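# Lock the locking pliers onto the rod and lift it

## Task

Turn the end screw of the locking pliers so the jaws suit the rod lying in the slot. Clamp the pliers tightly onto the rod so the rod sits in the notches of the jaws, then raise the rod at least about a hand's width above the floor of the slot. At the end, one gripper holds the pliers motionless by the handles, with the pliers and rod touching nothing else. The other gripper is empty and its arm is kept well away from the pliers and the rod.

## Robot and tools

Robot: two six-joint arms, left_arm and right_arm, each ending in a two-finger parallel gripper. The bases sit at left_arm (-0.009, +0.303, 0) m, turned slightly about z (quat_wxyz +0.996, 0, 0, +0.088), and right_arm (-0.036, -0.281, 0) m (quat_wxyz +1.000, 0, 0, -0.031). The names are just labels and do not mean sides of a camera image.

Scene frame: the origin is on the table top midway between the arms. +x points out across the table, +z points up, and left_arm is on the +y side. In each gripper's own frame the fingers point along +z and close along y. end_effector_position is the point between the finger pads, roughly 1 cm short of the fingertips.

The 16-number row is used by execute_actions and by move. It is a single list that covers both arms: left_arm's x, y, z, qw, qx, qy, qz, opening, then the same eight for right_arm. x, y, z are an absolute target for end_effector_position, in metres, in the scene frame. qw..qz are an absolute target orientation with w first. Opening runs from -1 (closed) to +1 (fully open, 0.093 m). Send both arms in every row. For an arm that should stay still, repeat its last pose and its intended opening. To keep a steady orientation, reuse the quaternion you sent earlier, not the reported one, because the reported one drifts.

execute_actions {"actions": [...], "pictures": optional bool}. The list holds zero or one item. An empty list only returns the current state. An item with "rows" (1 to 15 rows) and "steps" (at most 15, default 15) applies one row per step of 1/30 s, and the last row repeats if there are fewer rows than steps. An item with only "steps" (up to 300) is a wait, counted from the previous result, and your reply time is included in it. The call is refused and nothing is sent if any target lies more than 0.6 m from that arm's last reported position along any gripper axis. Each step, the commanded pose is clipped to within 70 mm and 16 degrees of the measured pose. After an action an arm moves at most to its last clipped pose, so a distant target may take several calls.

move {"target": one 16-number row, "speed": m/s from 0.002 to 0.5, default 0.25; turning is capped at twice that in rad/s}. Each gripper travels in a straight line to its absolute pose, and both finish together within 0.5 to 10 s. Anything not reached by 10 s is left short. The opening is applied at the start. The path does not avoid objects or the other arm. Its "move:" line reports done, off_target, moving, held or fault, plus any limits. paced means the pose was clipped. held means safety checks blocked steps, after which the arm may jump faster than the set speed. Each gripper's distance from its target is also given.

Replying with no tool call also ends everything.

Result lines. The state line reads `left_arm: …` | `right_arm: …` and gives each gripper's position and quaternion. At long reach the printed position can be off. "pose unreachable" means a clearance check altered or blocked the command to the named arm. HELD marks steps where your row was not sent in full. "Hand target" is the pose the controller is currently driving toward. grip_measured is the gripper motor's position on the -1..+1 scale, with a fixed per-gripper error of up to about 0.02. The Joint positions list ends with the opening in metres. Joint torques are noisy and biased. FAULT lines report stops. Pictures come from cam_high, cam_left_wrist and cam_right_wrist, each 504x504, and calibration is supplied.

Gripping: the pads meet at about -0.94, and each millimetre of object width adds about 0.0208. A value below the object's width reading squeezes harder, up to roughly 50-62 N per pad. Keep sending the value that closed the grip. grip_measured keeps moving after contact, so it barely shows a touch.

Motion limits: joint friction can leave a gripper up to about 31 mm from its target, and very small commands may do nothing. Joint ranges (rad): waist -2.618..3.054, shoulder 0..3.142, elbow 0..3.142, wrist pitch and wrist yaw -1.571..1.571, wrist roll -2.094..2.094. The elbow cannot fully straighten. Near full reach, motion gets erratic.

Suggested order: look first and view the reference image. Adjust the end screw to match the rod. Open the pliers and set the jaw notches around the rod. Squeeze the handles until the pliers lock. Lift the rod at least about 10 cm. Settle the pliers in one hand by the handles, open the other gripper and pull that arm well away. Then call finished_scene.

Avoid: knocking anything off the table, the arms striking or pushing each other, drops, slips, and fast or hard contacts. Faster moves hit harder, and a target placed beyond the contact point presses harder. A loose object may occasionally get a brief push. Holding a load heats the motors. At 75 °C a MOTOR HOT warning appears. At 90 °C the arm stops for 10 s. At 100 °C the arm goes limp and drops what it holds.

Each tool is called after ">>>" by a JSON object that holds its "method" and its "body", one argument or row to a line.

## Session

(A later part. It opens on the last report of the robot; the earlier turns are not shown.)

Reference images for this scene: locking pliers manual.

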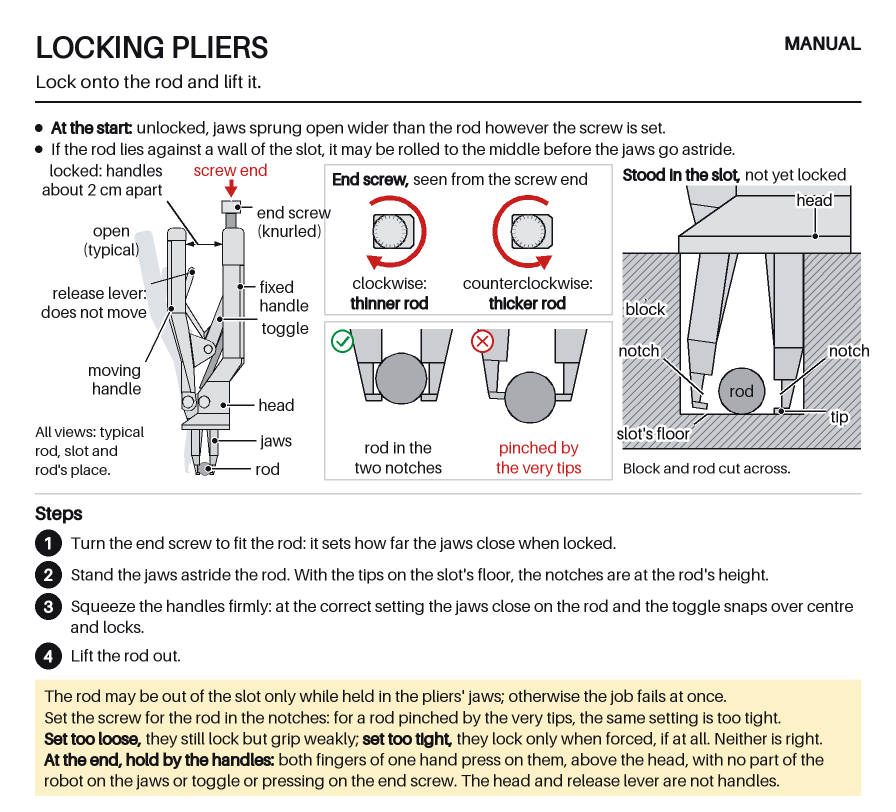

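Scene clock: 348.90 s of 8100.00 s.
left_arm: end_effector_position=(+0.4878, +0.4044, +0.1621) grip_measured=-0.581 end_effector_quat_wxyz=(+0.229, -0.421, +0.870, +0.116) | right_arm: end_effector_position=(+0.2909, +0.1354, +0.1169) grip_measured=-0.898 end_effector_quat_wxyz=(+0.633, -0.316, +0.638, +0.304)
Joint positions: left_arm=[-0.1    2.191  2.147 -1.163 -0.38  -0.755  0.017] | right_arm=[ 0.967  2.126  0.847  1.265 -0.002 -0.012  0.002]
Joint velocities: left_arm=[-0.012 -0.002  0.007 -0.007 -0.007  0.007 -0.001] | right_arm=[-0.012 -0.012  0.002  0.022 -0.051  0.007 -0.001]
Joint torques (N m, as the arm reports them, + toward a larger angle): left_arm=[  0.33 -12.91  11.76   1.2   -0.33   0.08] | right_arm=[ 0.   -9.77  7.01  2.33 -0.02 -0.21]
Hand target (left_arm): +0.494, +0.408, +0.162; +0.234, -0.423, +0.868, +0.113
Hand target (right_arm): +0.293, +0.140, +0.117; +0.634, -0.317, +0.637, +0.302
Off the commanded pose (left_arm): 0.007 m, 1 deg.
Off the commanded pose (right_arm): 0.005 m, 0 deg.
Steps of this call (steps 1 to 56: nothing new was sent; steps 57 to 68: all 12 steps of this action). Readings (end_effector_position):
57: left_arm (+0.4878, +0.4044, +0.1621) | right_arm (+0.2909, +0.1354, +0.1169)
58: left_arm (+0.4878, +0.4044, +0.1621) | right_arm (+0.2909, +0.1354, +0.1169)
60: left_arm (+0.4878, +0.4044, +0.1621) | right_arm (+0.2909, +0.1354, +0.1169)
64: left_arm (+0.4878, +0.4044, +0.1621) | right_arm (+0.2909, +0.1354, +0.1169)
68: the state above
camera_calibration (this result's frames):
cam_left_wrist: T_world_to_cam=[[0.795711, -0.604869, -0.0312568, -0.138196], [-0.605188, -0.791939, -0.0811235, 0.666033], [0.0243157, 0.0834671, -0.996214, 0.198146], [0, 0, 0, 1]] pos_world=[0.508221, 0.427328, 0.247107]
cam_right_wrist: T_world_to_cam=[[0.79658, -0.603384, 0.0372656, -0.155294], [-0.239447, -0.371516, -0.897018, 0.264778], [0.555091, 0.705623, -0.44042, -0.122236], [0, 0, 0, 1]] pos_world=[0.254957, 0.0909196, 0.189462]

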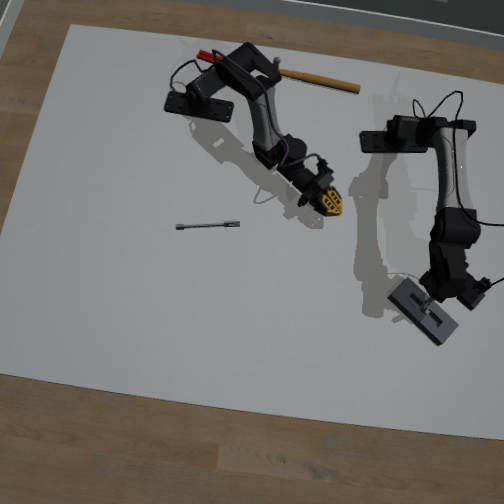

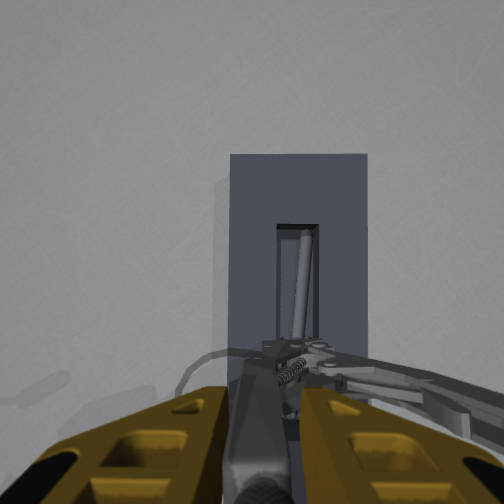

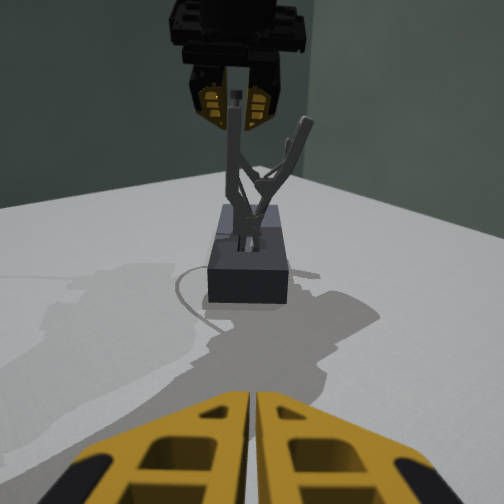

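>>> {"method": "execute_actions", "body": {
  "actions": [
    {"rows":[[0.494,0.408,0.162,0.233,-0.423,0.868,0.113,-0.56,0.293,0.140,0.117,0.634,-0.317,0.637,0.302,-0.9],[0.494,0.408,0.162,0.233,-0.423,0.868,0.113,-0.54,0.293,0.140,0.117,0.634,-0.317,0.637,0.302,-0.9],[0.494,0.408,0.162,0.233,-0.423,0.868,0.113,-0.52,0.293,0.140,0.117,0.634,-0.317,0.637,0.302,-0.9],[0.494,0.408,0.162,0.233,-0.423,0.868,0.113,-0.50,0.293,0.140,0.117,0.634,-0.317,0.637,0.302,-0.9],[0.494,0.408,0.162,0.233,-0.423,0.868,0.113,-0.48,0.293,0.140,0.117,0.634,-0.317,0.637,0.302,-0.9]],"steps":15}
  ]
}}

Scene clock: 353.13 s of 8100.00 s.
left_arm: end_effector_position=(+0.4878, +0.4043, +0.1621) grip_measured=-0.481 end_effector_quat_wxyz=(+0.229, -0.421, +0.870, +0.116) | right_arm: end_effector_position=(+0.2909, +0.1354, +0.1169) grip_measured=-0.898 end_effector_quat_wxyz=(+0.633, -0.316, +0.638, +0.304)
Joint positions: left_arm=[-0.1    2.191  2.147 -1.163 -0.38  -0.755  0.022] | right_arm=[ 0.967  2.126  0.847  1.265 -0.002 -0.012  0.002]
Joint velocities: left_arm=[-0.002 -0.007 -0.012 -0.022 -0.081  0.037 -0.001] | right_arm=[-0.017 -0.007  0.007  0.022 -0.066 -0.037 -0.   ]
Joint torques (N m, as the arm reports them, + toward a larger angle): left_arm=[  0.35 -12.78  11.8    1.24  -0.3    0.1 ] | right_arm=[ 0.08 -9.79  6.98  2.34 -0.03 -0.19]
Hand target (left_arm): +0.494, +0.408, +0.162; +0.234, -0.423, +0.868, +0.113
Hand target (right_arm): +0.293, +0.140, +0.117; +0.634, -0.317, +0.637, +0.302
Off the commanded pose (left_arm): 0.007 m, 1 deg.
Off the commanded pose (right_arm): 0.005 m, 0 deg.
Steps of this call (steps 1 to 112: nothing new was sent; steps 113 to 127: all 15 steps of this action). Readings (end_effector_position):
113: left_arm (+0.4878, +0.4043, +0.1621) | right_arm (+0.2909, +0.1354, +0.1169)
114: left_arm (+0.4878, +0.4043, +0.1621) | right_arm (+0.2909, +0.1354, +0.1169)
116: left_arm (+0.4878, +0.4043, +0.1621) | right_arm (+0.2909, +0.1354, +0.1169)
120: left_arm (+0.4878, +0.4043, +0.1621) | right_arm (+0.2909, +0.1354, +0.1169)
127: the state above
camera_calibration (this result's frames):
cam_left_wrist: T_world_to_cam=[[0.795549, -0.605107, -0.030783, -0.138191], [-0.605398, -0.791832, -0.0805937, 0.665926], [0.0243928, 0.0827522, -0.996272, 0.198372], [0, 0, 0, 1]] pos_world=[0.508249, 0.427266, 0.247048]
cam_right_wrist: T_world_to_cam=[[0.79658, -0.603384, 0.0372656, -0.155294], [-0.239447, -0.371516, -0.897018, 0.264778], [0.555091, 0.705623, -0.44042, -0.122236], [0, 0, 0, 1]] pos_world=[0.254957, 0.0909196, 0.189462]

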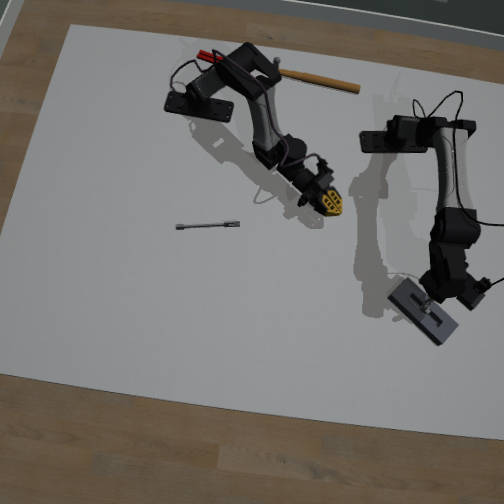

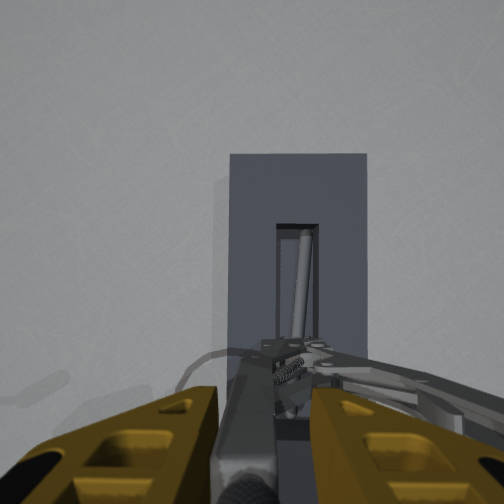

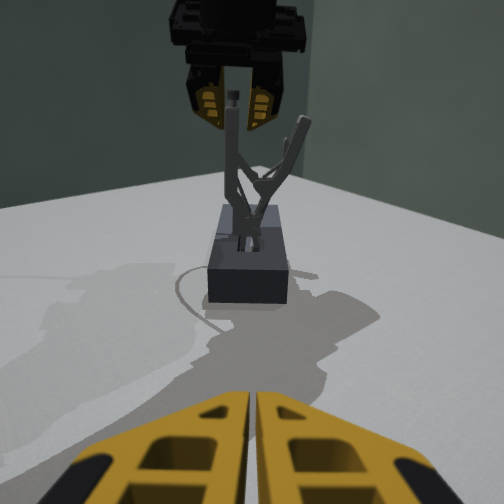

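>>> {"method": "execute_actions", "body": {
  "actions": [
    {"rows":[[0.494,0.408,0.162,0.233,-0.423,0.868,0.113,-0.46,0.293,0.140,0.117,0.634,-0.317,0.637,0.302,-0.9],[0.494,0.408,0.162,0.233,-0.423,0.868,0.113,-0.44,0.293,0.140,0.117,0.634,-0.317,0.637,0.302,-0.9],[0.494,0.408,0.162,0.233,-0.423,0.868,0.113,-0.42,0.293,0.140,0.117,0.634,-0.317,0.637,0.302,-0.9],[0.494,0.408,0.162,0.233,-0.423,0.868,0.113,-0.40,0.293,0.140,0.117,0.634,-0.317,0.637,0.302,-0.9],[0.494,0.408,0.162,0.233,-0.423,0.868,0.113,-0.38,0.293,0.140,0.117,0.634,-0.317,0.637,0.302,-0.9],[0.494,0.408,0.162,0.233,-0.423,0.868,0.113,-0.36,0.293,0.140,0.117,0.634,-0.317,0.637,0.302,-0.9]],"steps":15}
  ]
}}

>>> {"method": "zoom_image", "body": {
  "camera": "cam_right_wrist",
  "region": [200, 170, 300, 270]
}}

Scene clock: 360.07 s of 8100.00 s.
left_arm: end_effector_position=(+0.4878, +0.4042, +0.1620) grip_measured=-0.361 end_effector_quat_wxyz=(+0.229, -0.421, +0.870, +0.116) | right_arm: end_effector_position=(+0.2909, +0.1354, +0.1168) grip_measured=-0.898 end_effector_quat_wxyz=(+0.633, -0.316, +0.638, +0.304)
Joint positions: left_arm=[-0.1    2.191  2.147 -1.163 -0.379 -0.755  0.028] | right_arm=[ 0.967  2.126  0.847  1.265 -0.002 -0.012  0.002]
Joint velocities: left_arm=[ 0.007 -0.002  0.007 -0.037  0.022  0.007  0.   ] | right_arm=[-0.007 -0.002 -0.007 -0.051  0.051  0.081  0.   ]
Joint torques (N m, as the arm reports them, + toward a larger angle): left_arm=[  0.37 -12.94  11.6    1.22  -0.33   0.1 ] | right_arm=[ 0.03 -9.76  6.95  2.34 -0.02 -0.2 ]
Hand target (left_arm): +0.494, +0.408, +0.162; +0.233, -0.423, +0.868, +0.113
Hand target (right_arm): +0.293, +0.140, +0.117; +0.634, -0.317, +0.637, +0.302
Off the commanded pose (left_arm): 0.007 m, 1 deg.
Off the commanded pose (right_arm): 0.005 m, 0 deg.
Steps of this call (steps 1 to 193: nothing new was sent; steps 194 to 208: all 15 steps of this action). Readings (end_effector_position):
194: left_arm (+0.4878, +0.4042, +0.1620) | right_arm (+0.2909, +0.1354, +0.1168)
195: left_arm (+0.4878, +0.4042, +0.1620) | right_arm (+0.2909, +0.1354, +0.1168)
197: left_arm (+0.4878, +0.4042, +0.1620) | right_arm (+0.2909, +0.1354, +0.1168)
201: left_arm (+0.4878, +0.4042, +0.1620) | right_arm (+0.2909, +0.1354, +0.1168)
208: the state above
camera_calibration (this result's frames):
cam_left_wrist: T_world_to_cam=[[0.795386, -0.605344, -0.0303092, -0.138185], [-0.605609, -0.791725, -0.080064, 0.665818], [0.0244698, 0.0820373, -0.996329, 0.198597], [0, 0, 0, 1]] pos_world=[0.508277, 0.427203, 0.246988]
cam_right_wrist: T_world_to_cam=[[0.796589, -0.603373, 0.037259, -0.155294], [-0.239658, -0.371785, -0.89685, 0.264773], [0.554987, 0.705491, -0.440763, -0.122187], [0, 0, 0, 1]] pos_world=[0.254973, 0.0909403, 0.189392]

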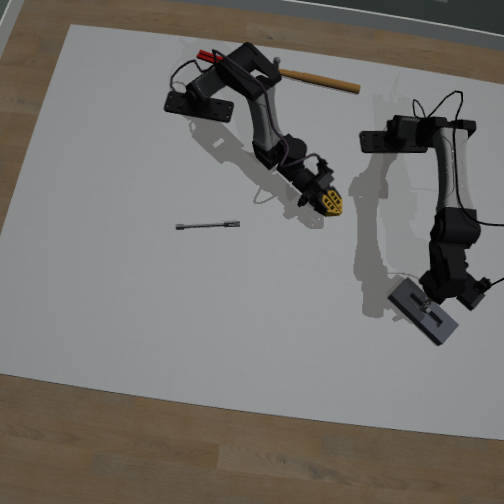

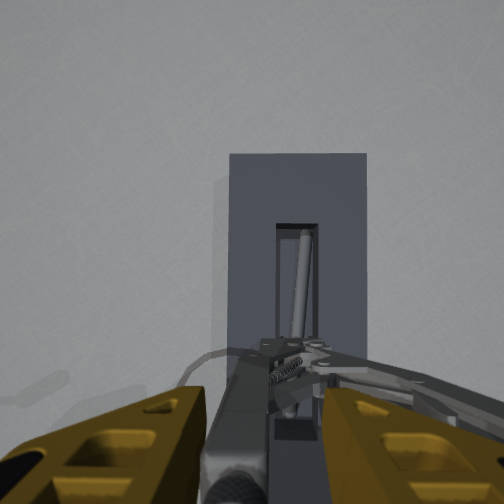

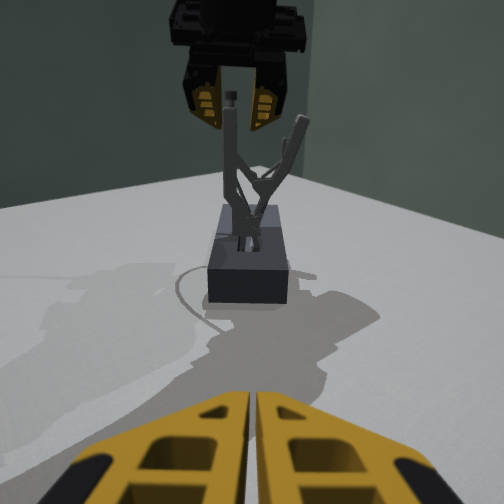

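Region (200, 170, 300, 270) of cam_right_wrist's 504x504 image, scaled by 5.040, with more detail than that image has.

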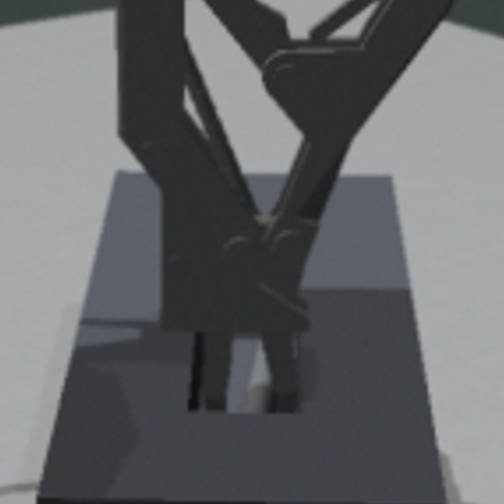

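>>> {"method": "execute_actions", "body": {
  "actions": [
    {"rows":[[0.494,0.408,0.162,0.233,-0.423,0.868,0.113,-0.34,0.293,0.140,0.117,0.634,-0.317,0.637,0.302,-0.9],[0.494,0.408,0.162,0.233,-0.423,0.868,0.113,-0.32,0.293,0.140,0.117,0.634,-0.317,0.637,0.302,-0.9],[0.494,0.408,0.162,0.233,-0.423,0.868,0.113,-0.30,0.293,0.140,0.117,0.634,-0.317,0.637,0.302,-0.9],[0.494,0.408,0.162,0.233,-0.423,0.868,0.113,-0.28,0.293,0.140,0.117,0.634,-0.317,0.637,0.302,-0.9],[0.494,0.408,0.162,0.233,-0.423,0.868,0.113,-0.26,0.293,0.140,0.117,0.634,-0.317,0.637,0.302,-0.9],[0.494,0.408,0.162,0.233,-0.423,0.868,0.113,-0.24,0.293,0.140,0.117,0.634,-0.317,0.637,0.302,-0.9]],"steps":15}
  ]
}}

Scene clock: 364.90 s of 8100.00 s.
left_arm: end_effector_position=(+0.4878, +0.4042, +0.1620) grip_measured=-0.241 end_effector_quat_wxyz=(+0.229, -0.421, +0.870, +0.116) | right_arm: end_effector_position=(+0.2909, +0.1354, +0.1168) grip_measured=-0.898 end_effector_quat_wxyz=(+0.633, -0.316, +0.638, +0.304)
Joint positions: left_arm=[-0.1    2.191  2.147 -1.163 -0.379 -0.755  0.034] | right_arm=[ 0.967  2.126  0.847  1.265 -0.002 -0.012  0.002]
Joint velocities: left_arm=[-0.002 -0.002 -0.002  0.037 -0.051  0.022  0.001] | right_arm=[-0.007 -0.002  0.012 -0.066 -0.037 -0.007 -0.   ]
Joint torques (N m, as the arm reports them, + toward a larger angle): left_arm=[  0.35 -12.82  11.61   1.25  -0.38   0.09] | right_arm=[ 0.06 -9.8   6.95  2.34 -0.02 -0.19]
Hand target (left_arm): +0.494, +0.408, +0.162; +0.233, -0.423, +0.868, +0.113
Hand target (right_arm): +0.293, +0.140, +0.117; +0.634, -0.317, +0.637, +0.302
Off the commanded pose (left_arm): 0.007 m, 1 deg.
Off the commanded pose (right_arm): 0.005 m, 0 deg.
Steps of this call (steps 1 to 130: nothing new was sent; steps 131 to 145: all 15 steps of this action). Readings (end_effector_position):
131: left_arm (+0.4878, +0.4042, +0.1620) | right_arm (+0.2909, +0.1354, +0.1168)
132: left_arm (+0.4878, +0.4042, +0.1620) | right_arm (+0.2909, +0.1354, +0.1168)
134: left_arm (+0.4878, +0.4042, +0.1620) | right_arm (+0.2909, +0.1354, +0.1168)
138: left_arm (+0.4878, +0.4042, +0.1620) | right_arm (+0.2909, +0.1354, +0.1168)
145: the state above
camera_calibration (this result's frames):
cam_left_wrist: T_world_to_cam=[[0.795386, -0.605344, -0.0303092, -0.138185], [-0.605609, -0.791725, -0.080064, 0.665818], [0.0244698, 0.0820373, -0.996329, 0.198597], [0, 0, 0, 1]] pos_world=[0.508277, 0.427203, 0.246988]
cam_right_wrist: T_world_to_cam=[[0.796589, -0.603373, 0.037259, -0.155294], [-0.239658, -0.371785, -0.89685, 0.264773], [0.554987, 0.705491, -0.440763, -0.122187], [0, 0, 0, 1]] pos_world=[0.254973, 0.0909403, 0.189392]

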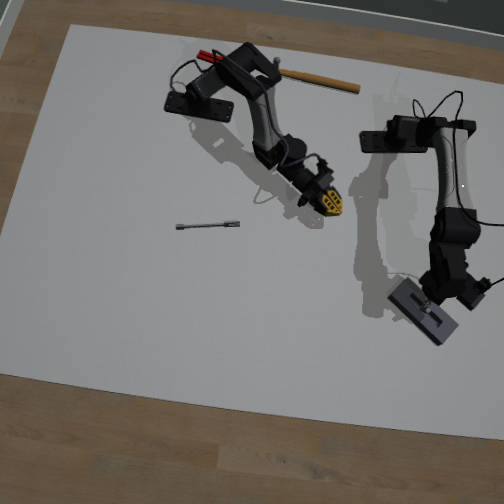

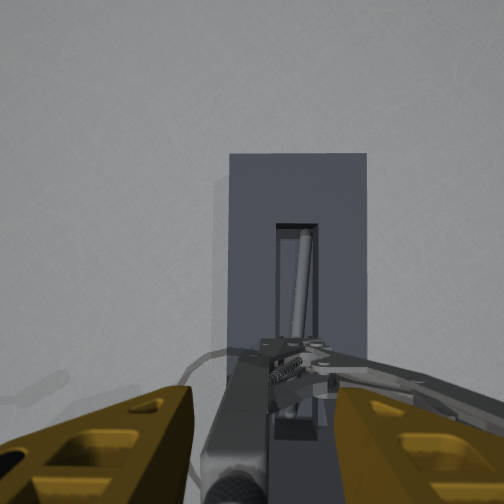

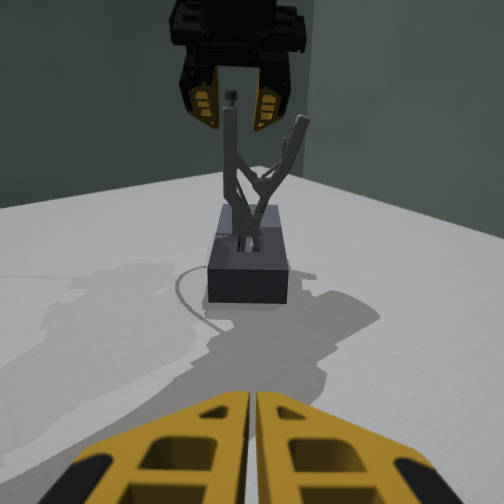

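>>> {"method": "move", "body": {
  "target": [0.486,0.402,0.212,0.233,-0.423,0.868,0.113,-0.24,0.293,0.140,0.117,0.634,-0.317,0.637,0.302,-0.9],
  "speed": 0.04
}}

>>> {"method": "move", "body": {
  "target": [0.508,0.392,0.212,0.233,-0.423,0.868,0.113,1,0.293,0.140,0.117,0.634,-0.317,0.637,0.302,-0.9],
  "speed": 0.04
}}

Scene clock: 370.57 s of 8100.00 s.
left_arm: end_effector_position=(+0.4826, +0.4038, +0.2138) grip_measured=-0.241 end_effector_quat_wxyz=(+0.235, -0.422, +0.868, +0.113) | right_arm: end_effector_position=(+0.2909, +0.1354, +0.1168) grip_measured=-0.898 end_effector_quat_wxyz=(+0.633, -0.316, +0.638, +0.304)
Joint positions: left_arm=[-0.1    2.245  2.449 -1.397 -0.379 -0.755  0.034] | right_arm=[ 0.967  2.126  0.847  1.265 -0.002 -0.012  0.002]
Joint velocities: left_arm=[ 0.002 -0.012  0.002 -0.022 -0.095  0.022  0.   ] | right_arm=[ 0.002  0.002  0.022  0.022 -0.066 -0.037  0.   ]
Joint torques (N m, as the arm reports them, + toward a larger angle): left_arm=[ -0.62 -12.9   10.85   1.1   -0.37  -0.05] | right_arm=[ 0.07 -9.73  6.96  2.34 -0.02 -0.19]
Hand target (left_arm): +0.485, +0.402, +0.212; +0.234, -0.423, +0.868, +0.113
Hand target (right_arm): +0.293, +0.140, +0.117; +0.634, -0.317, +0.637, +0.302
Off the commanded pose (left_arm): 0.004 m, 0 deg.
Off the commanded pose (right_arm): 0.005 m, 0 deg.
move: done
camera_calibration (this result's frames):
cam_left_wrist: T_world_to_cam=[[0.795731, -0.605318, -0.0200547, -0.135059], [-0.60445, -0.791635, -0.089184, 0.667819], [0.0381087, 0.0830885, -0.995813, 0.243195], [0, 0, 0, 1]] pos_world=[0.501865, 0.426709, 0.299027]
cam_right_wrist: T_world_to_cam=[[0.796589, -0.603373, 0.037259, -0.155294], [-0.239658, -0.371785, -0.89685, 0.264773], [0.554987, 0.705491, -0.440763, -0.122187], [0, 0, 0, 1]] pos_world=[0.254973, 0.0909403, 0.189392]

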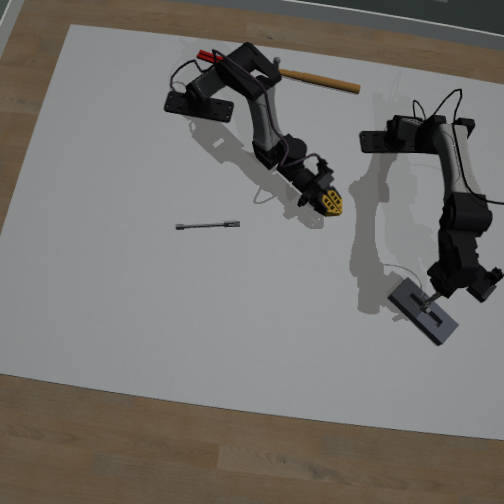

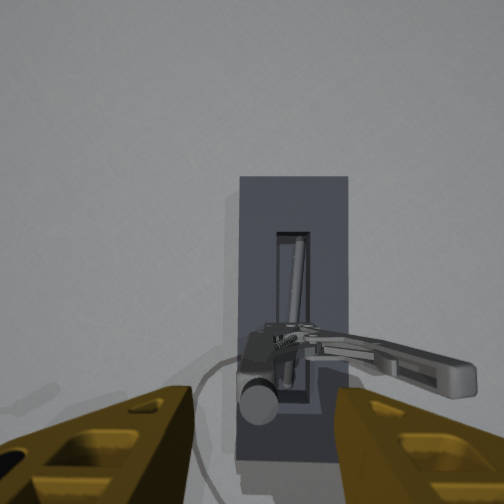

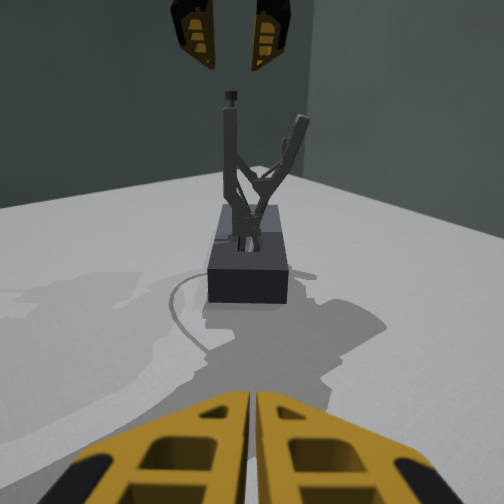

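Scene clock: 371.70 s of 8100.00 s.
left_arm: end_effector_position=(+0.5060, +0.3951, +0.2138) grip_measured=+1.000 end_effector_quat_wxyz=(+0.246, -0.419, +0.867, +0.107) | right_arm: end_effector_position=(+0.2909, +0.1354, +0.1168) grip_measured=-0.898 end_effector_quat_wxyz=(+0.633, -0.316, +0.638, +0.304)
Joint positions: left_arm=[-0.12   2.448  2.816 -1.542 -0.381 -0.767  0.093] | right_arm=[ 0.967  2.126  0.847  1.265 -0.002 -0.012  0.002]
Joint velocities: left_arm=[-0.007 -0.012 -0.002 -0.125  0.022 -0.007  0.   ] | right_arm=[ 0.002  0.007  0.002 -0.022  0.007 -0.022  0.001]
Joint torques (N m, as the arm reports them, + toward a larger angle): left_arm=[ -0.9  -14.15  10.15   1.13  -0.45  -0.07] | right_arm=[ 0.01 -9.76  7.02  2.34 -0.03 -0.21]
Hand target (left_arm): +0.507, +0.392, +0.212; +0.245, -0.420, +0.867, +0.109
Hand target (right_arm): +0.293, +0.140, +0.117; +0.634, -0.317, +0.637, +0.302
Off the commanded pose (left_arm): 0.004 m, 2 deg.
Off the commanded pose (right_arm): 0.005 m, 0 deg.
joint sent to its limit (left arm) — the command would take joint 4 (wrist pitch) past its lower limit, so that joint was sent only as far as its limit.
move: done
camera_calibration (this result's frames):
cam_left_wrist: T_world_to_cam=[[0.790264, -0.612766, -0.000390459, -0.157435], [-0.609533, -0.786029, -0.103091, 0.678496], [0.0628637, 0.0817071, -0.994672, 0.23088], [0, 0, 0, 1]] pos_world=[0.523467, 0.417982, 0.299535]
cam_right_wrist: T_world_to_cam=[[0.796589, -0.603373, 0.037259, -0.155294], [-0.239658, -0.371785, -0.89685, 0.264773], [0.554987, 0.705491, -0.440763, -0.122187], [0, 0, 0, 1]] pos_world=[0.254973, 0.0909403, 0.189392]

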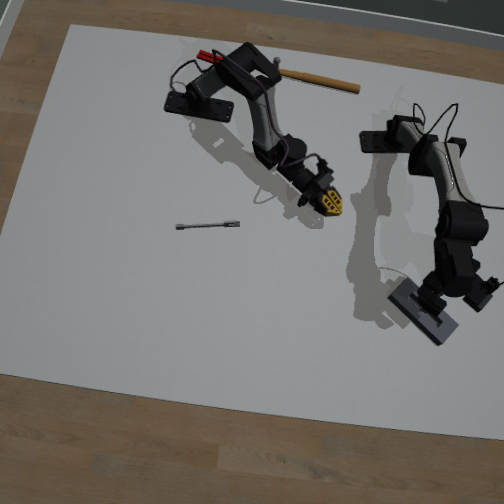

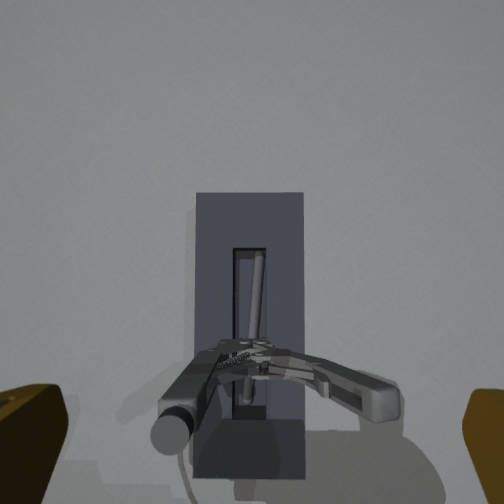

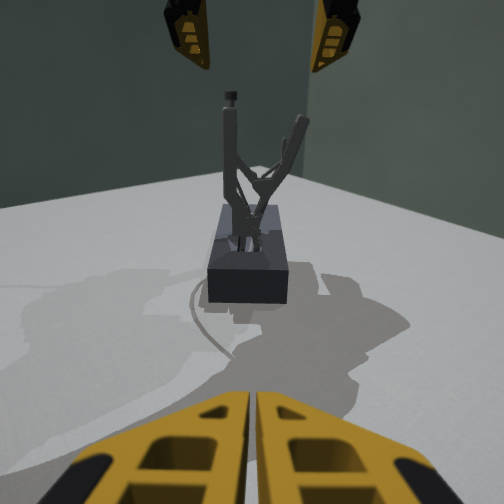

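>>> {"method": "move", "body": {
  "target": [0.503,0.383,0.19,0.270,-0.418,0.857,0.132,1,0.293,0.140,0.117,0.634,-0.317,0.637,0.302,-0.9],
  "speed": 0.04
}}

Scene clock: 376.80 s of 8100.00 s.
left_arm: end_effector_position=(+0.5056, +0.3858, +0.1917) grip_measured=+1.000 end_effector_quat_wxyz=(+0.268, -0.419, +0.858, +0.130) | right_arm: end_effector_position=(+0.2909, +0.1354, +0.1168) grip_measured=-0.898 end_effector_quat_wxyz=(+0.633, -0.316, +0.638, +0.304)
Joint positions: left_arm=[-0.161  2.253  2.334 -1.241 -0.458 -0.795  0.093] | right_arm=[ 0.967  2.126  0.847  1.265 -0.002 -0.012  0.002]
Joint velocities: left_arm=[-0.017 -0.022 -0.037 -0.037  0.022 -0.007  0.   ] | right_arm=[-0.007 -0.017 -0.002  0.095 -0.051 -0.051  0.001]
Joint torques (N m, as the arm reports them, + toward a larger angle): left_arm=[ -0.88 -16.39   5.87   1.39  -0.51  -0.08] | right_arm=[ 0.05 -9.78  6.95  2.34 -0.03 -0.19]
Hand target (left_arm): +0.504, +0.383, +0.190; +0.269, -0.419, +0.857, +0.132
Hand target (right_arm): +0.293, +0.140, +0.117; +0.634, -0.317, +0.637, +0.302
Off the commanded pose (left_arm): 0.004 m, 0 deg.
Off the commanded pose (right_arm): 0.005 m, 0 deg.
move: done
camera_calibration (this result's frames):
cam_left_wrist: T_world_to_cam=[[0.798503, -0.601675, -0.0195054, -0.167621], [-0.596076, -0.78571, -0.165391, 0.673692], [0.0841863, 0.143692, -0.986035, 0.17324], [0, 0, 0, 1]] pos_world=[0.520833, 0.403579, 0.278974]
cam_right_wrist: T_world_to_cam=[[0.796589, -0.603373, 0.037259, -0.155294], [-0.239658, -0.371785, -0.89685, 0.264773], [0.554987, 0.705491, -0.440763, -0.122187], [0, 0, 0, 1]] pos_world=[0.254973, 0.0909403, 0.189392]

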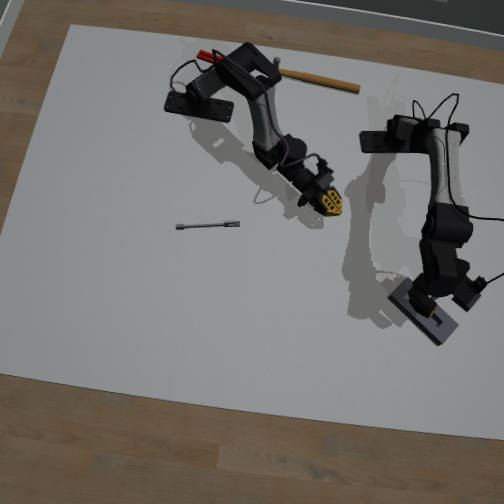

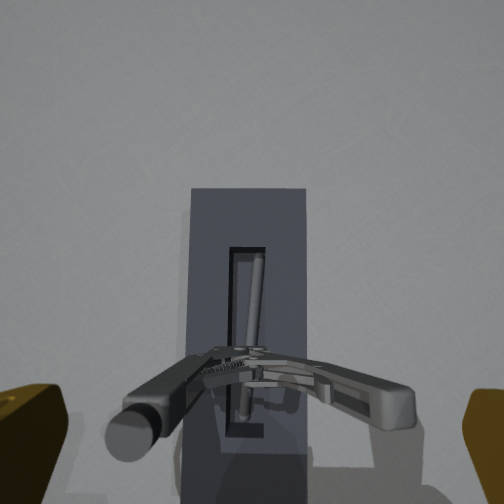

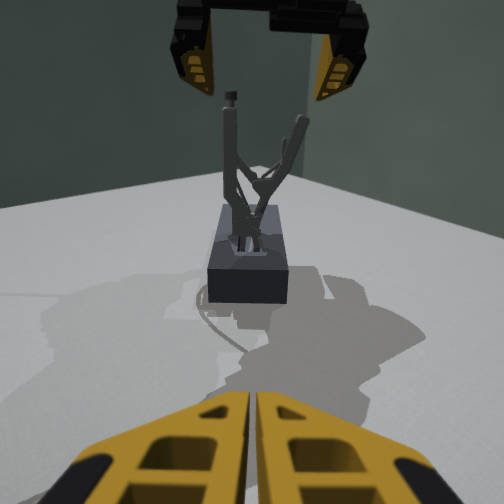

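Well centred. Descend.

>>> {"method": "move", "body": {
  "target": [0.503,0.383,0.146,0.270,-0.418,0.857,0.132,1,0.293,0.140,0.117,0.634,-0.317,0.637,0.302,-0.9],
  "speed": 0.03
}}

Scene clock: 380.50 s of 8100.00 s.
left_arm: end_effector_position=(+0.5059, +0.3859, +0.1459) grip_measured=+1.000 end_effector_quat_wxyz=(+0.266, -0.418, +0.858, +0.131) | right_arm: end_effector_position=(+0.2909, +0.1354, +0.1168) grip_measured=-0.898 end_effector_quat_wxyz=(+0.633, -0.316, +0.638, +0.304)
Joint positions: left_arm=[-0.161  2.204  2.069 -1.03  -0.459 -0.795  0.093] | right_arm=[ 0.967  2.126  0.847  1.265 -0.002 -0.012  0.002]
Joint velocities: left_arm=[ 0.012 -0.012  0.007  0.037 -0.037  0.007  0.   ] | right_arm=[-0.012 -0.002 -0.017  0.037  0.037 -0.022 -0.001]
Joint torques (N m, as the arm reports them, + toward a larger angle): left_arm=[ -0.86 -16.35   6.49   1.4   -0.46  -0.08] | right_arm=[ 0.05 -9.77  6.99  2.36 -0.02 -0.2 ]
Hand target (left_arm): +0.504, +0.383, +0.146; +0.269, -0.418, +0.857, +0.132
Hand target (right_arm): +0.293, +0.140, +0.117; +0.634, -0.317, +0.637, +0.302
Off the commanded pose (left_arm): 0.004 m, 0 deg.
Off the commanded pose (right_arm): 0.005 m, 0 deg.
move: done
camera_calibration (this result's frames):
cam_left_wrist: T_world_to_cam=[[0.798577, -0.60142, -0.0238487, -0.168147], [-0.596653, -0.785788, -0.162918, 0.666335], [0.0792418, 0.144332, -0.986351, 0.130406], [0, 0, 0, 1]] pos_world=[0.521516, 0.403649, 0.233174]
cam_right_wrist: T_world_to_cam=[[0.796589, -0.603373, 0.037259, -0.155294], [-0.239658, -0.371785, -0.89685, 0.264773], [0.554987, 0.705491, -0.440763, -0.122187], [0, 0, 0, 1]] pos_world=[0.254973, 0.0909403, 0.189392]

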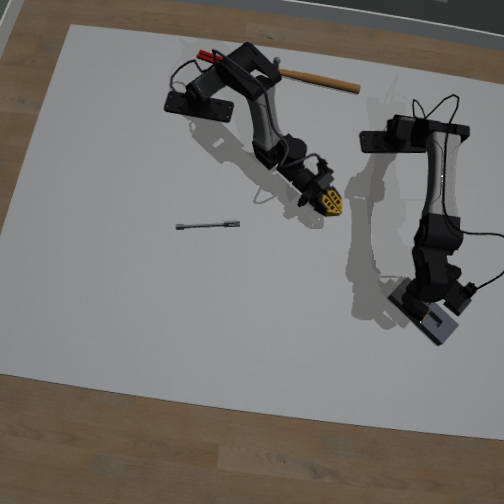

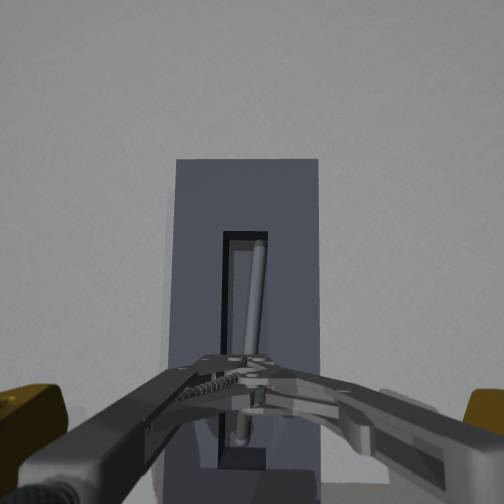

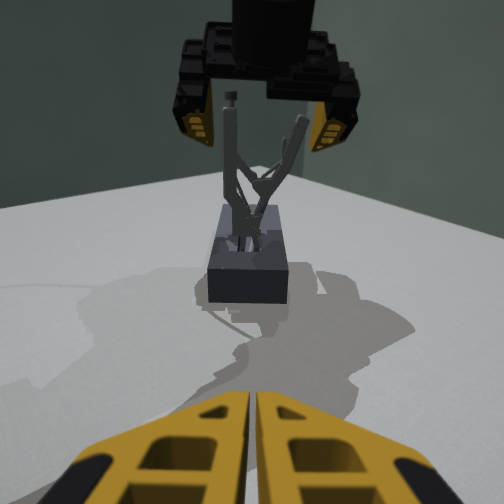

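>>> {"method": "execute_actions", "body": {
  "actions": [
    {"rows":[[0.503,0.383,0.146,0.270,-0.418,0.857,0.132,0.9,0.293,0.140,0.117,0.634,-0.317,0.637,0.302,-0.9],[0.5025,0.3835,0.146,0.270,-0.418,0.857,0.132,0.85,0.293,0.140,0.117,0.634,-0.317,0.637,0.302,-0.9],[0.502,0.384,0.146,0.270,-0.418,0.857,0.132,0.8,0.293,0.140,0.117,0.634,-0.317,0.637,0.302,-0.9],[0.5015,0.384,0.146,0.270,-0.418,0.857,0.132,0.76,0.293,0.140,0.117,0.634,-0.317,0.637,0.302,-0.9],[0.501,0.3845,0.146,0.270,-0.418,0.857,0.132,0.72,0.293,0.140,0.117,0.634,-0.317,0.637,0.302,-0.9],[0.5005,0.385,0.146,0.270,-0.418,0.857,0.132,0.68,0.293,0.140,0.117,0.634,-0.317,0.637,0.302,-0.9],[0.500,0.385,0.146,0.270,-0.418,0.857,0.132,0.64,0.293,0.140,0.117,0.634,-0.317,0.637,0.302,-0.9],[0.4995,0.3855,0.146,0.270,-0.418,0.857,0.132,0.6,0.293,0.140,0.117,0.634,-0.317,0.637,0.302,-0.9],[0.499,0.386,0.146,0.270,-0.418,0.857,0.132,0.56,0.293,0.140,0.117,0.634,-0.317,0.637,0.302,-0.9],[0.4985,0.386,0.146,0.270,-0.418,0.857,0.132,0.52,0.293,0.140,0.117,0.634,-0.317,0.637,0.302,-0.9],[0.498,0.3865,0.146,0.270,-0.418,0.857,0.132,0.48,0.293,0.140,0.117,0.634,-0.317,0.637,0.302,-0.9],[0.4975,0.387,0.146,0.270,-0.418,0.857,0.132,0.44,0.293,0.140,0.117,0.634,-0.317,0.637,0.302,-0.9],[0.497,0.387,0.146,0.270,-0.418,0.857,0.132,0.40,0.293,0.140,0.117,0.634,-0.317,0.637,0.302,-0.9]],"steps":15}
  ]
}}

Scene clock: 389.43 s of 8100.00 s.
left_arm: end_effector_position=(+0.5022, +0.3859, +0.1469) grip_measured=+0.428 end_effector_quat_wxyz=(+0.272, -0.419, +0.857, +0.129) | right_arm: end_effector_position=(+0.2909, +0.1354, +0.1168) grip_measured=-0.898 end_effector_quat_wxyz=(+0.633, -0.316, +0.638, +0.304)
Joint positions: left_arm=[-0.161  2.171  2.015 -0.995 -0.459 -0.795  0.066] | right_arm=[ 0.967  2.126  0.847  1.265 -0.002 -0.012  0.002]
Joint velocities: left_arm=[-0.017 -0.027 -0.042 -0.007 -0.037  0.022  0.   ] | right_arm=[-0.002 -0.002 -0.012 -0.007  0.007  0.007 -0.   ]
Joint torques (N m, as the arm reports them, + toward a larger angle): left_arm=[ -0.19 -16.26   6.42   1.31  -0.44   0.03] | right_arm=[ 0.01 -9.76  6.99  2.35 -0.02 -0.19]
Hand target (left_arm): +0.497, +0.387, +0.146; +0.270, -0.418, +0.857, +0.132
Hand target (right_arm): +0.293, +0.140, +0.117; +0.634, -0.317, +0.637, +0.302
Off the commanded pose (left_arm): 0.005 m, 0 deg.
Off the commanded pose (right_arm): 0.005 m, 0 deg.
Steps of this call (steps 1 to 253: nothing new was sent; steps 254 to 268: all 15 steps of this action). Readings (end_effector_position):
254: left_arm (+0.5068, +0.3860, +0.1463) | right_arm (+0.2909, +0.1354, +0.1168)
255: left_arm (+0.5069, +0.3860, +0.1464) | right_arm (+0.2909, +0.1354, +0.1168)
257: left_arm (+0.5063, +0.3860, +0.1464) | right_arm (+0.2909, +0.1354, +0.1168)
261: left_arm (+0.5040, +0.3858, +0.1468) | right_arm (+0.2909, +0.1354, +0.1168)
268: the state above
camera_calibration (this result's frames):
cam_left_wrist: T_world_to_cam=[[0.798835, -0.601416, -0.012708, -0.167005], [-0.594294, -0.785751, -0.171494, 0.664335], [0.0931535, 0.144547, -0.985103, 0.124452], [0, 0, 0, 1]] pos_world=[0.516626, 0.403573, 0.234405]
cam_right_wrist: T_world_to_cam=[[0.796589, -0.603373, 0.037259, -0.155294], [-0.239658, -0.371785, -0.89685, 0.264773], [0.554987, 0.705491, -0.440763, -0.122187], [0, 0, 0, 1]] pos_world=[0.254973, 0.0909403, 0.189392]

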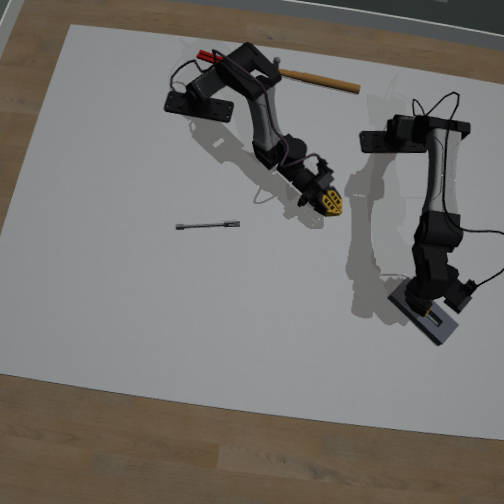

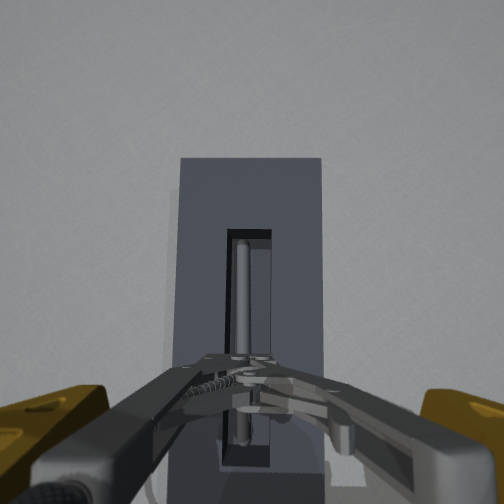

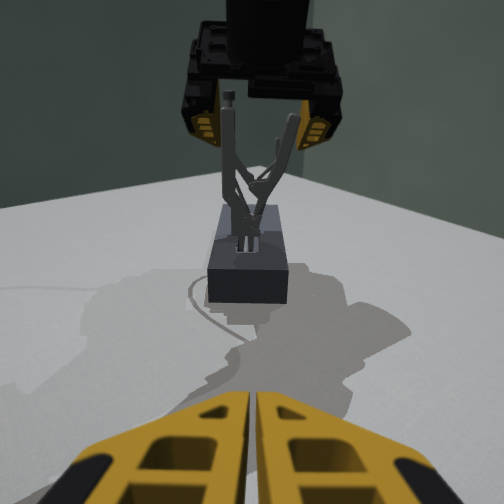

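>>> {"method": "execute_actions", "body": {
  "actions": [
    {"rows":[[0.499,0.386,0.145,0.270,-0.418,0.857,0.132,0.34,0.293,0.140,0.117,0.634,-0.317,0.637,0.302,-0.9]],"steps":15}
  ]
}}

>>> {"method": "zoom_image", "body": {
  "camera": "cam_right_wrist",
  "region": [190, 80, 350, 270]
}}

Scene clock: 392.77 s of 8100.00 s.
left_arm: end_effector_position=(+0.5022, +0.3859, +0.1470) grip_measured=+0.428 end_effector_quat_wxyz=(+0.273, -0.419, +0.856, +0.128) | right_arm: end_effector_position=(+0.2909, +0.1354, +0.1168) grip_measured=-0.898 end_effector_quat_wxyz=(+0.633, -0.316, +0.638, +0.304)
Joint positions: left_arm=[-0.161  2.17   2.013 -0.992 -0.459 -0.795  0.066] | right_arm=[ 0.967  2.126  0.847  1.265 -0.002 -0.012  0.002]
Joint velocities: left_arm=[-0.002 -0.002 -0.007  0.037 -0.007  0.007  0.001] | right_arm=[ 0.012  0.012 -0.007  0.051 -0.007 -0.022  0.   ]
Joint torques (N m, as the arm reports them, + toward a larger angle): left_arm=[ -0.49 -15.6    7.35   1.31  -0.47   0.07] | right_arm=[ 0.06 -9.76  6.98  2.35 -0.02 -0.2 ]
Hand target (left_arm): +0.499, +0.386, +0.145; +0.270, -0.418, +0.857, +0.132
Hand target (right_arm): +0.293, +0.140, +0.117; +0.634, -0.317, +0.637, +0.302
Off the commanded pose (left_arm): 0.004 m, 1 deg.
Off the commanded pose (right_arm): 0.005 m, 0 deg.
Steps of this call (steps 1 to 85: nothing new was sent; steps 86 to 100: all 15 steps of this action). Readings (end_effector_position):
86: left_arm (+0.5022, +0.3859, +0.1470) | right_arm (+0.2909, +0.1354, +0.1168)
87: left_arm (+0.5022, +0.3859, +0.1470) | right_arm (+0.2909, +0.1354, +0.1168)
89: left_arm (+0.5022, +0.3859, +0.1470) | right_arm (+0.2909, +0.1354, +0.1168)
93: left_arm (+0.5022, +0.3859, +0.1470) | right_arm (+0.2909, +0.1354, +0.1168)
100: the state above
camera_calibration (this result's frames):
cam_left_wrist: T_world_to_cam=[[0.798943, -0.601287, -0.0120183, -0.167173], [-0.593975, -0.785781, -0.172458, 0.664374], [0.0942528, 0.144922, -0.984944, 0.123737], [0, 0, 0, 1]] pos_world=[0.516521, 0.403601, 0.234442]
cam_right_wrist: T_world_to_cam=[[0.796589, -0.603373, 0.037259, -0.155294], [-0.239658, -0.371785, -0.89685, 0.264773], [0.554987, 0.705491, -0.440763, -0.122187], [0, 0, 0, 1]] pos_world=[0.254973, 0.0909403, 0.189392]

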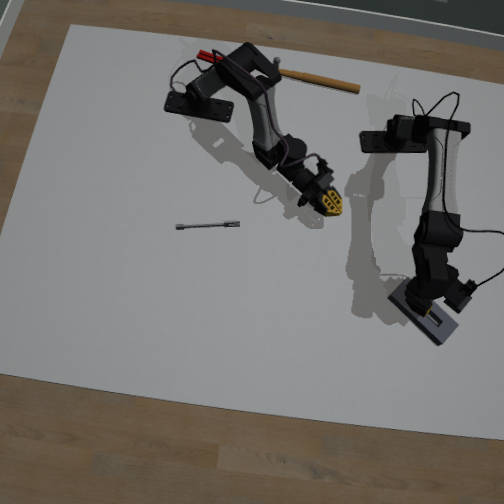

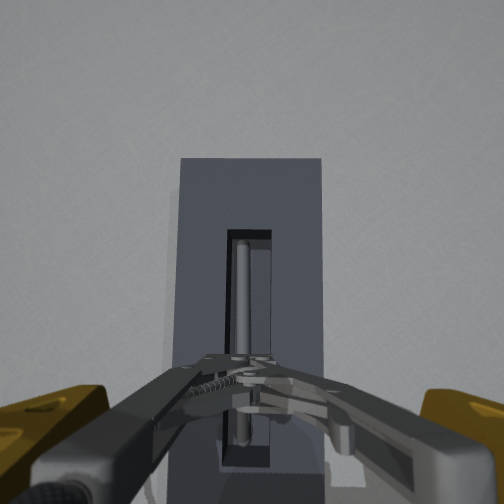

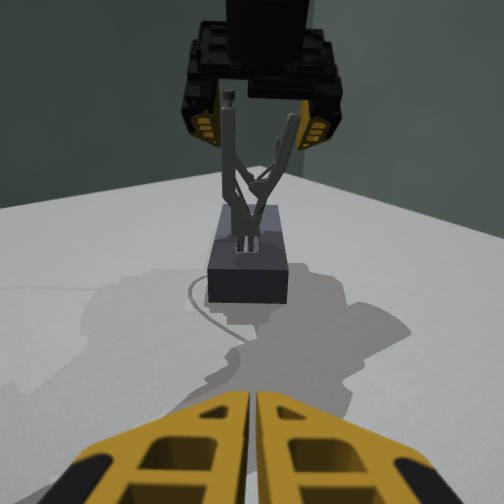

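Region (190, 80, 350, 270) of cam_right_wrist's 504x504 image, scaled by 2.653, with more detail than that image has; it fills the left 424 columns of this view, and the rest is white.

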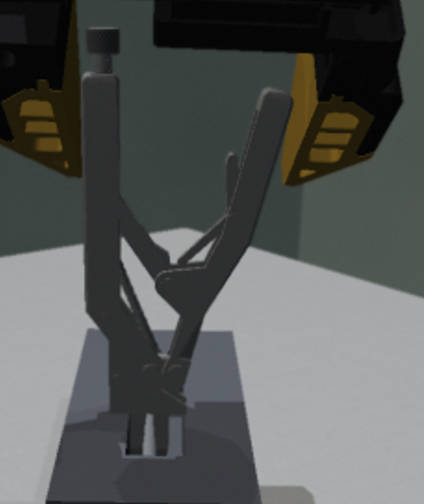

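>>> {"method": "execute_actions", "body": {
  "actions": [
    {"rows":[[0.499,0.386,0.146,0.270,-0.418,0.857,0.132,0.46,0.293,0.140,0.117,0.634,-0.317,0.637,0.302,-0.9],[0.499,0.386,0.146,0.270,-0.418,0.857,0.132,0.5,0.293,0.140,0.117,0.634,-0.317,0.637,0.302,-0.9],[0.499,0.386,0.146,0.270,-0.418,0.857,0.132,0.54,0.293,0.140,0.117,0.634,-0.317,0.637,0.302,-0.9],[0.499,0.386,0.146,0.270,-0.418,0.857,0.132,0.58,0.293,0.140,0.117,0.634,-0.317,0.637,0.302,-0.9],[0.499,0.386,0.146,0.270,-0.418,0.857,0.132,0.62,0.293,0.140,0.117,0.634,-0.317,0.637,0.302,-0.9],[0.500,0.385,0.146,0.270,-0.418,0.857,0.132,0.66,0.293,0.140,0.117,0.634,-0.317,0.637,0.302,-0.9],[0.500,0.385,0.146,0.270,-0.418,0.857,0.132,0.7,0.293,0.140,0.117,0.634,-0.317,0.637,0.302,-0.9],[0.501,0.384,0.146,0.270,-0.418,0.857,0.132,0.74,0.293,0.140,0.117,0.634,-0.317,0.637,0.302,-0.9],[0.502,0.384,0.146,0.270,-0.418,0.857,0.132,0.78,0.293,0.140,0.117,0.634,-0.317,0.637,0.302,-0.9],[0.503,0.383,0.146,0.270,-0.418,0.857,0.132,0.82,0.293,0.140,0.117,0.634,-0.317,0.637,0.302,-0.9],[0.503,0.383,0.146,0.270,-0.418,0.857,0.132,0.86,0.293,0.140,0.117,0.634,-0.317,0.637,0.302,-0.9],[0.503,0.383,0.146,0.270,-0.418,0.857,0.132,0.9,0.293,0.140,0.117,0.634,-0.317,0.637,0.302,-0.9],[0.503,0.383,0.146,0.270,-0.418,0.857,0.132,1,0.293,0.140,0.117,0.634,-0.317,0.637,0.302,-0.9]],"steps":15}
  ]
}}

Scene clock: 409.10 s of 8100.00 s.
left_arm: end_effector_position=(+0.5019, +0.3858, +0.1467) grip_measured=+1.000 end_effector_quat_wxyz=(+0.272, -0.419, +0.857, +0.129) | right_arm: end_effector_position=(+0.2909, +0.1354, +0.1168) grip_measured=-0.898 end_effector_quat_wxyz=(+0.633, -0.316, +0.638, +0.304)
Joint positions: left_arm=[-0.161  2.17   2.013 -0.994 -0.458 -0.795  0.093] | right_arm=[ 0.967  2.126  0.847  1.265 -0.002 -0.012  0.002]
Joint velocities: left_arm=[-0.017 -0.012 -0.007 -0.022 -0.037 -0.066  0.   ] | right_arm=[ 0.012 -0.007  0.017 -0.051  0.007 -0.066 -0.001]
Joint torques (N m, as the arm reports them, + toward a larger angle): left_arm=[ -0.74 -13.71  10.82   1.17  -0.46  -0.04] | right_arm=[ 0.03 -9.78  7.01  2.35 -0.03 -0.2 ]
Hand target (left_arm): +0.503, +0.383, +0.146; +0.270, -0.418, +0.857, +0.132
Hand target (right_arm): +0.293, +0.140, +0.117; +0.634, -0.317, +0.637, +0.302
Off the commanded pose (left_arm): 0.003 m, 0 deg.
Off the commanded pose (right_arm): 0.005 m, 0 deg.
Steps of this call (steps 1 to 475: nothing new was sent; steps 476 to 490: all 15 steps of this action). Readings (end_effector_position):
476: left_arm (+0.5022, +0.3859, +0.1470) | right_arm (+0.2909, +0.1354, +0.1168)
477: left_arm (+0.5022, +0.3859, +0.1470) | right_arm (+0.2909, +0.1354, +0.1168)
479: left_arm (+0.5023, +0.3860, +0.1470) | right_arm (+0.2909, +0.1354, +0.1168)
483: left_arm (+0.5026, +0.3855, +0.1469) | right_arm (+0.2909, +0.1354, +0.1168)
490: the state above
camera_calibration (this result's frames):
cam_left_wrist: T_world_to_cam=[[0.798732, -0.601544, -0.0130964, -0.166592], [-0.594545, -0.785721, -0.17076, 0.664036], [0.0924298, 0.144178, -0.985226, 0.124809], [0, 0, 0, 1]] pos_world=[0.516326, 0.403539, 0.234175]
cam_right_wrist: T_world_to_cam=[[0.796589, -0.603373, 0.037259, -0.155294], [-0.239658, -0.371785, -0.89685, 0.264773], [0.554987, 0.705491, -0.440763, -0.122187], [0, 0, 0, 1]] pos_world=[0.254973, 0.0909403, 0.189392]

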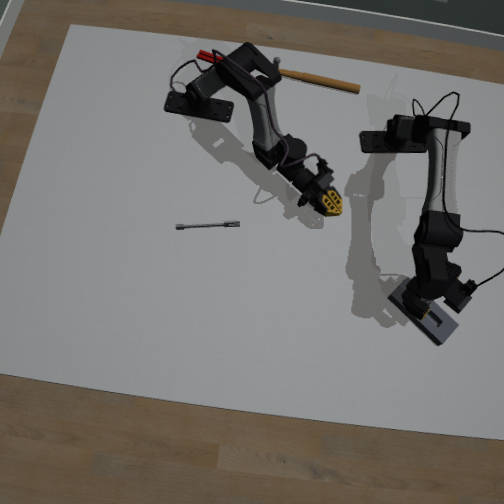

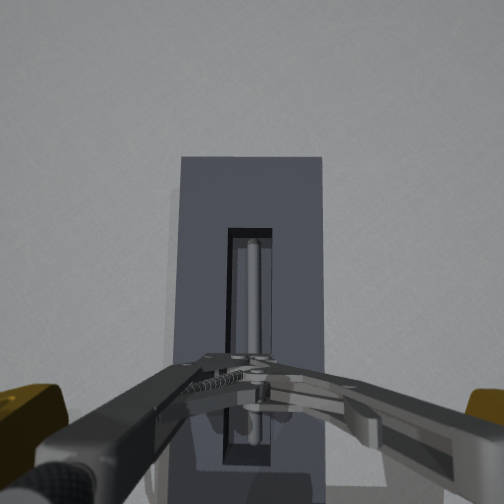

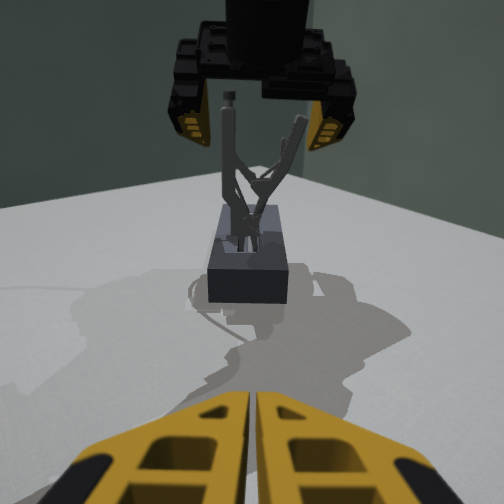

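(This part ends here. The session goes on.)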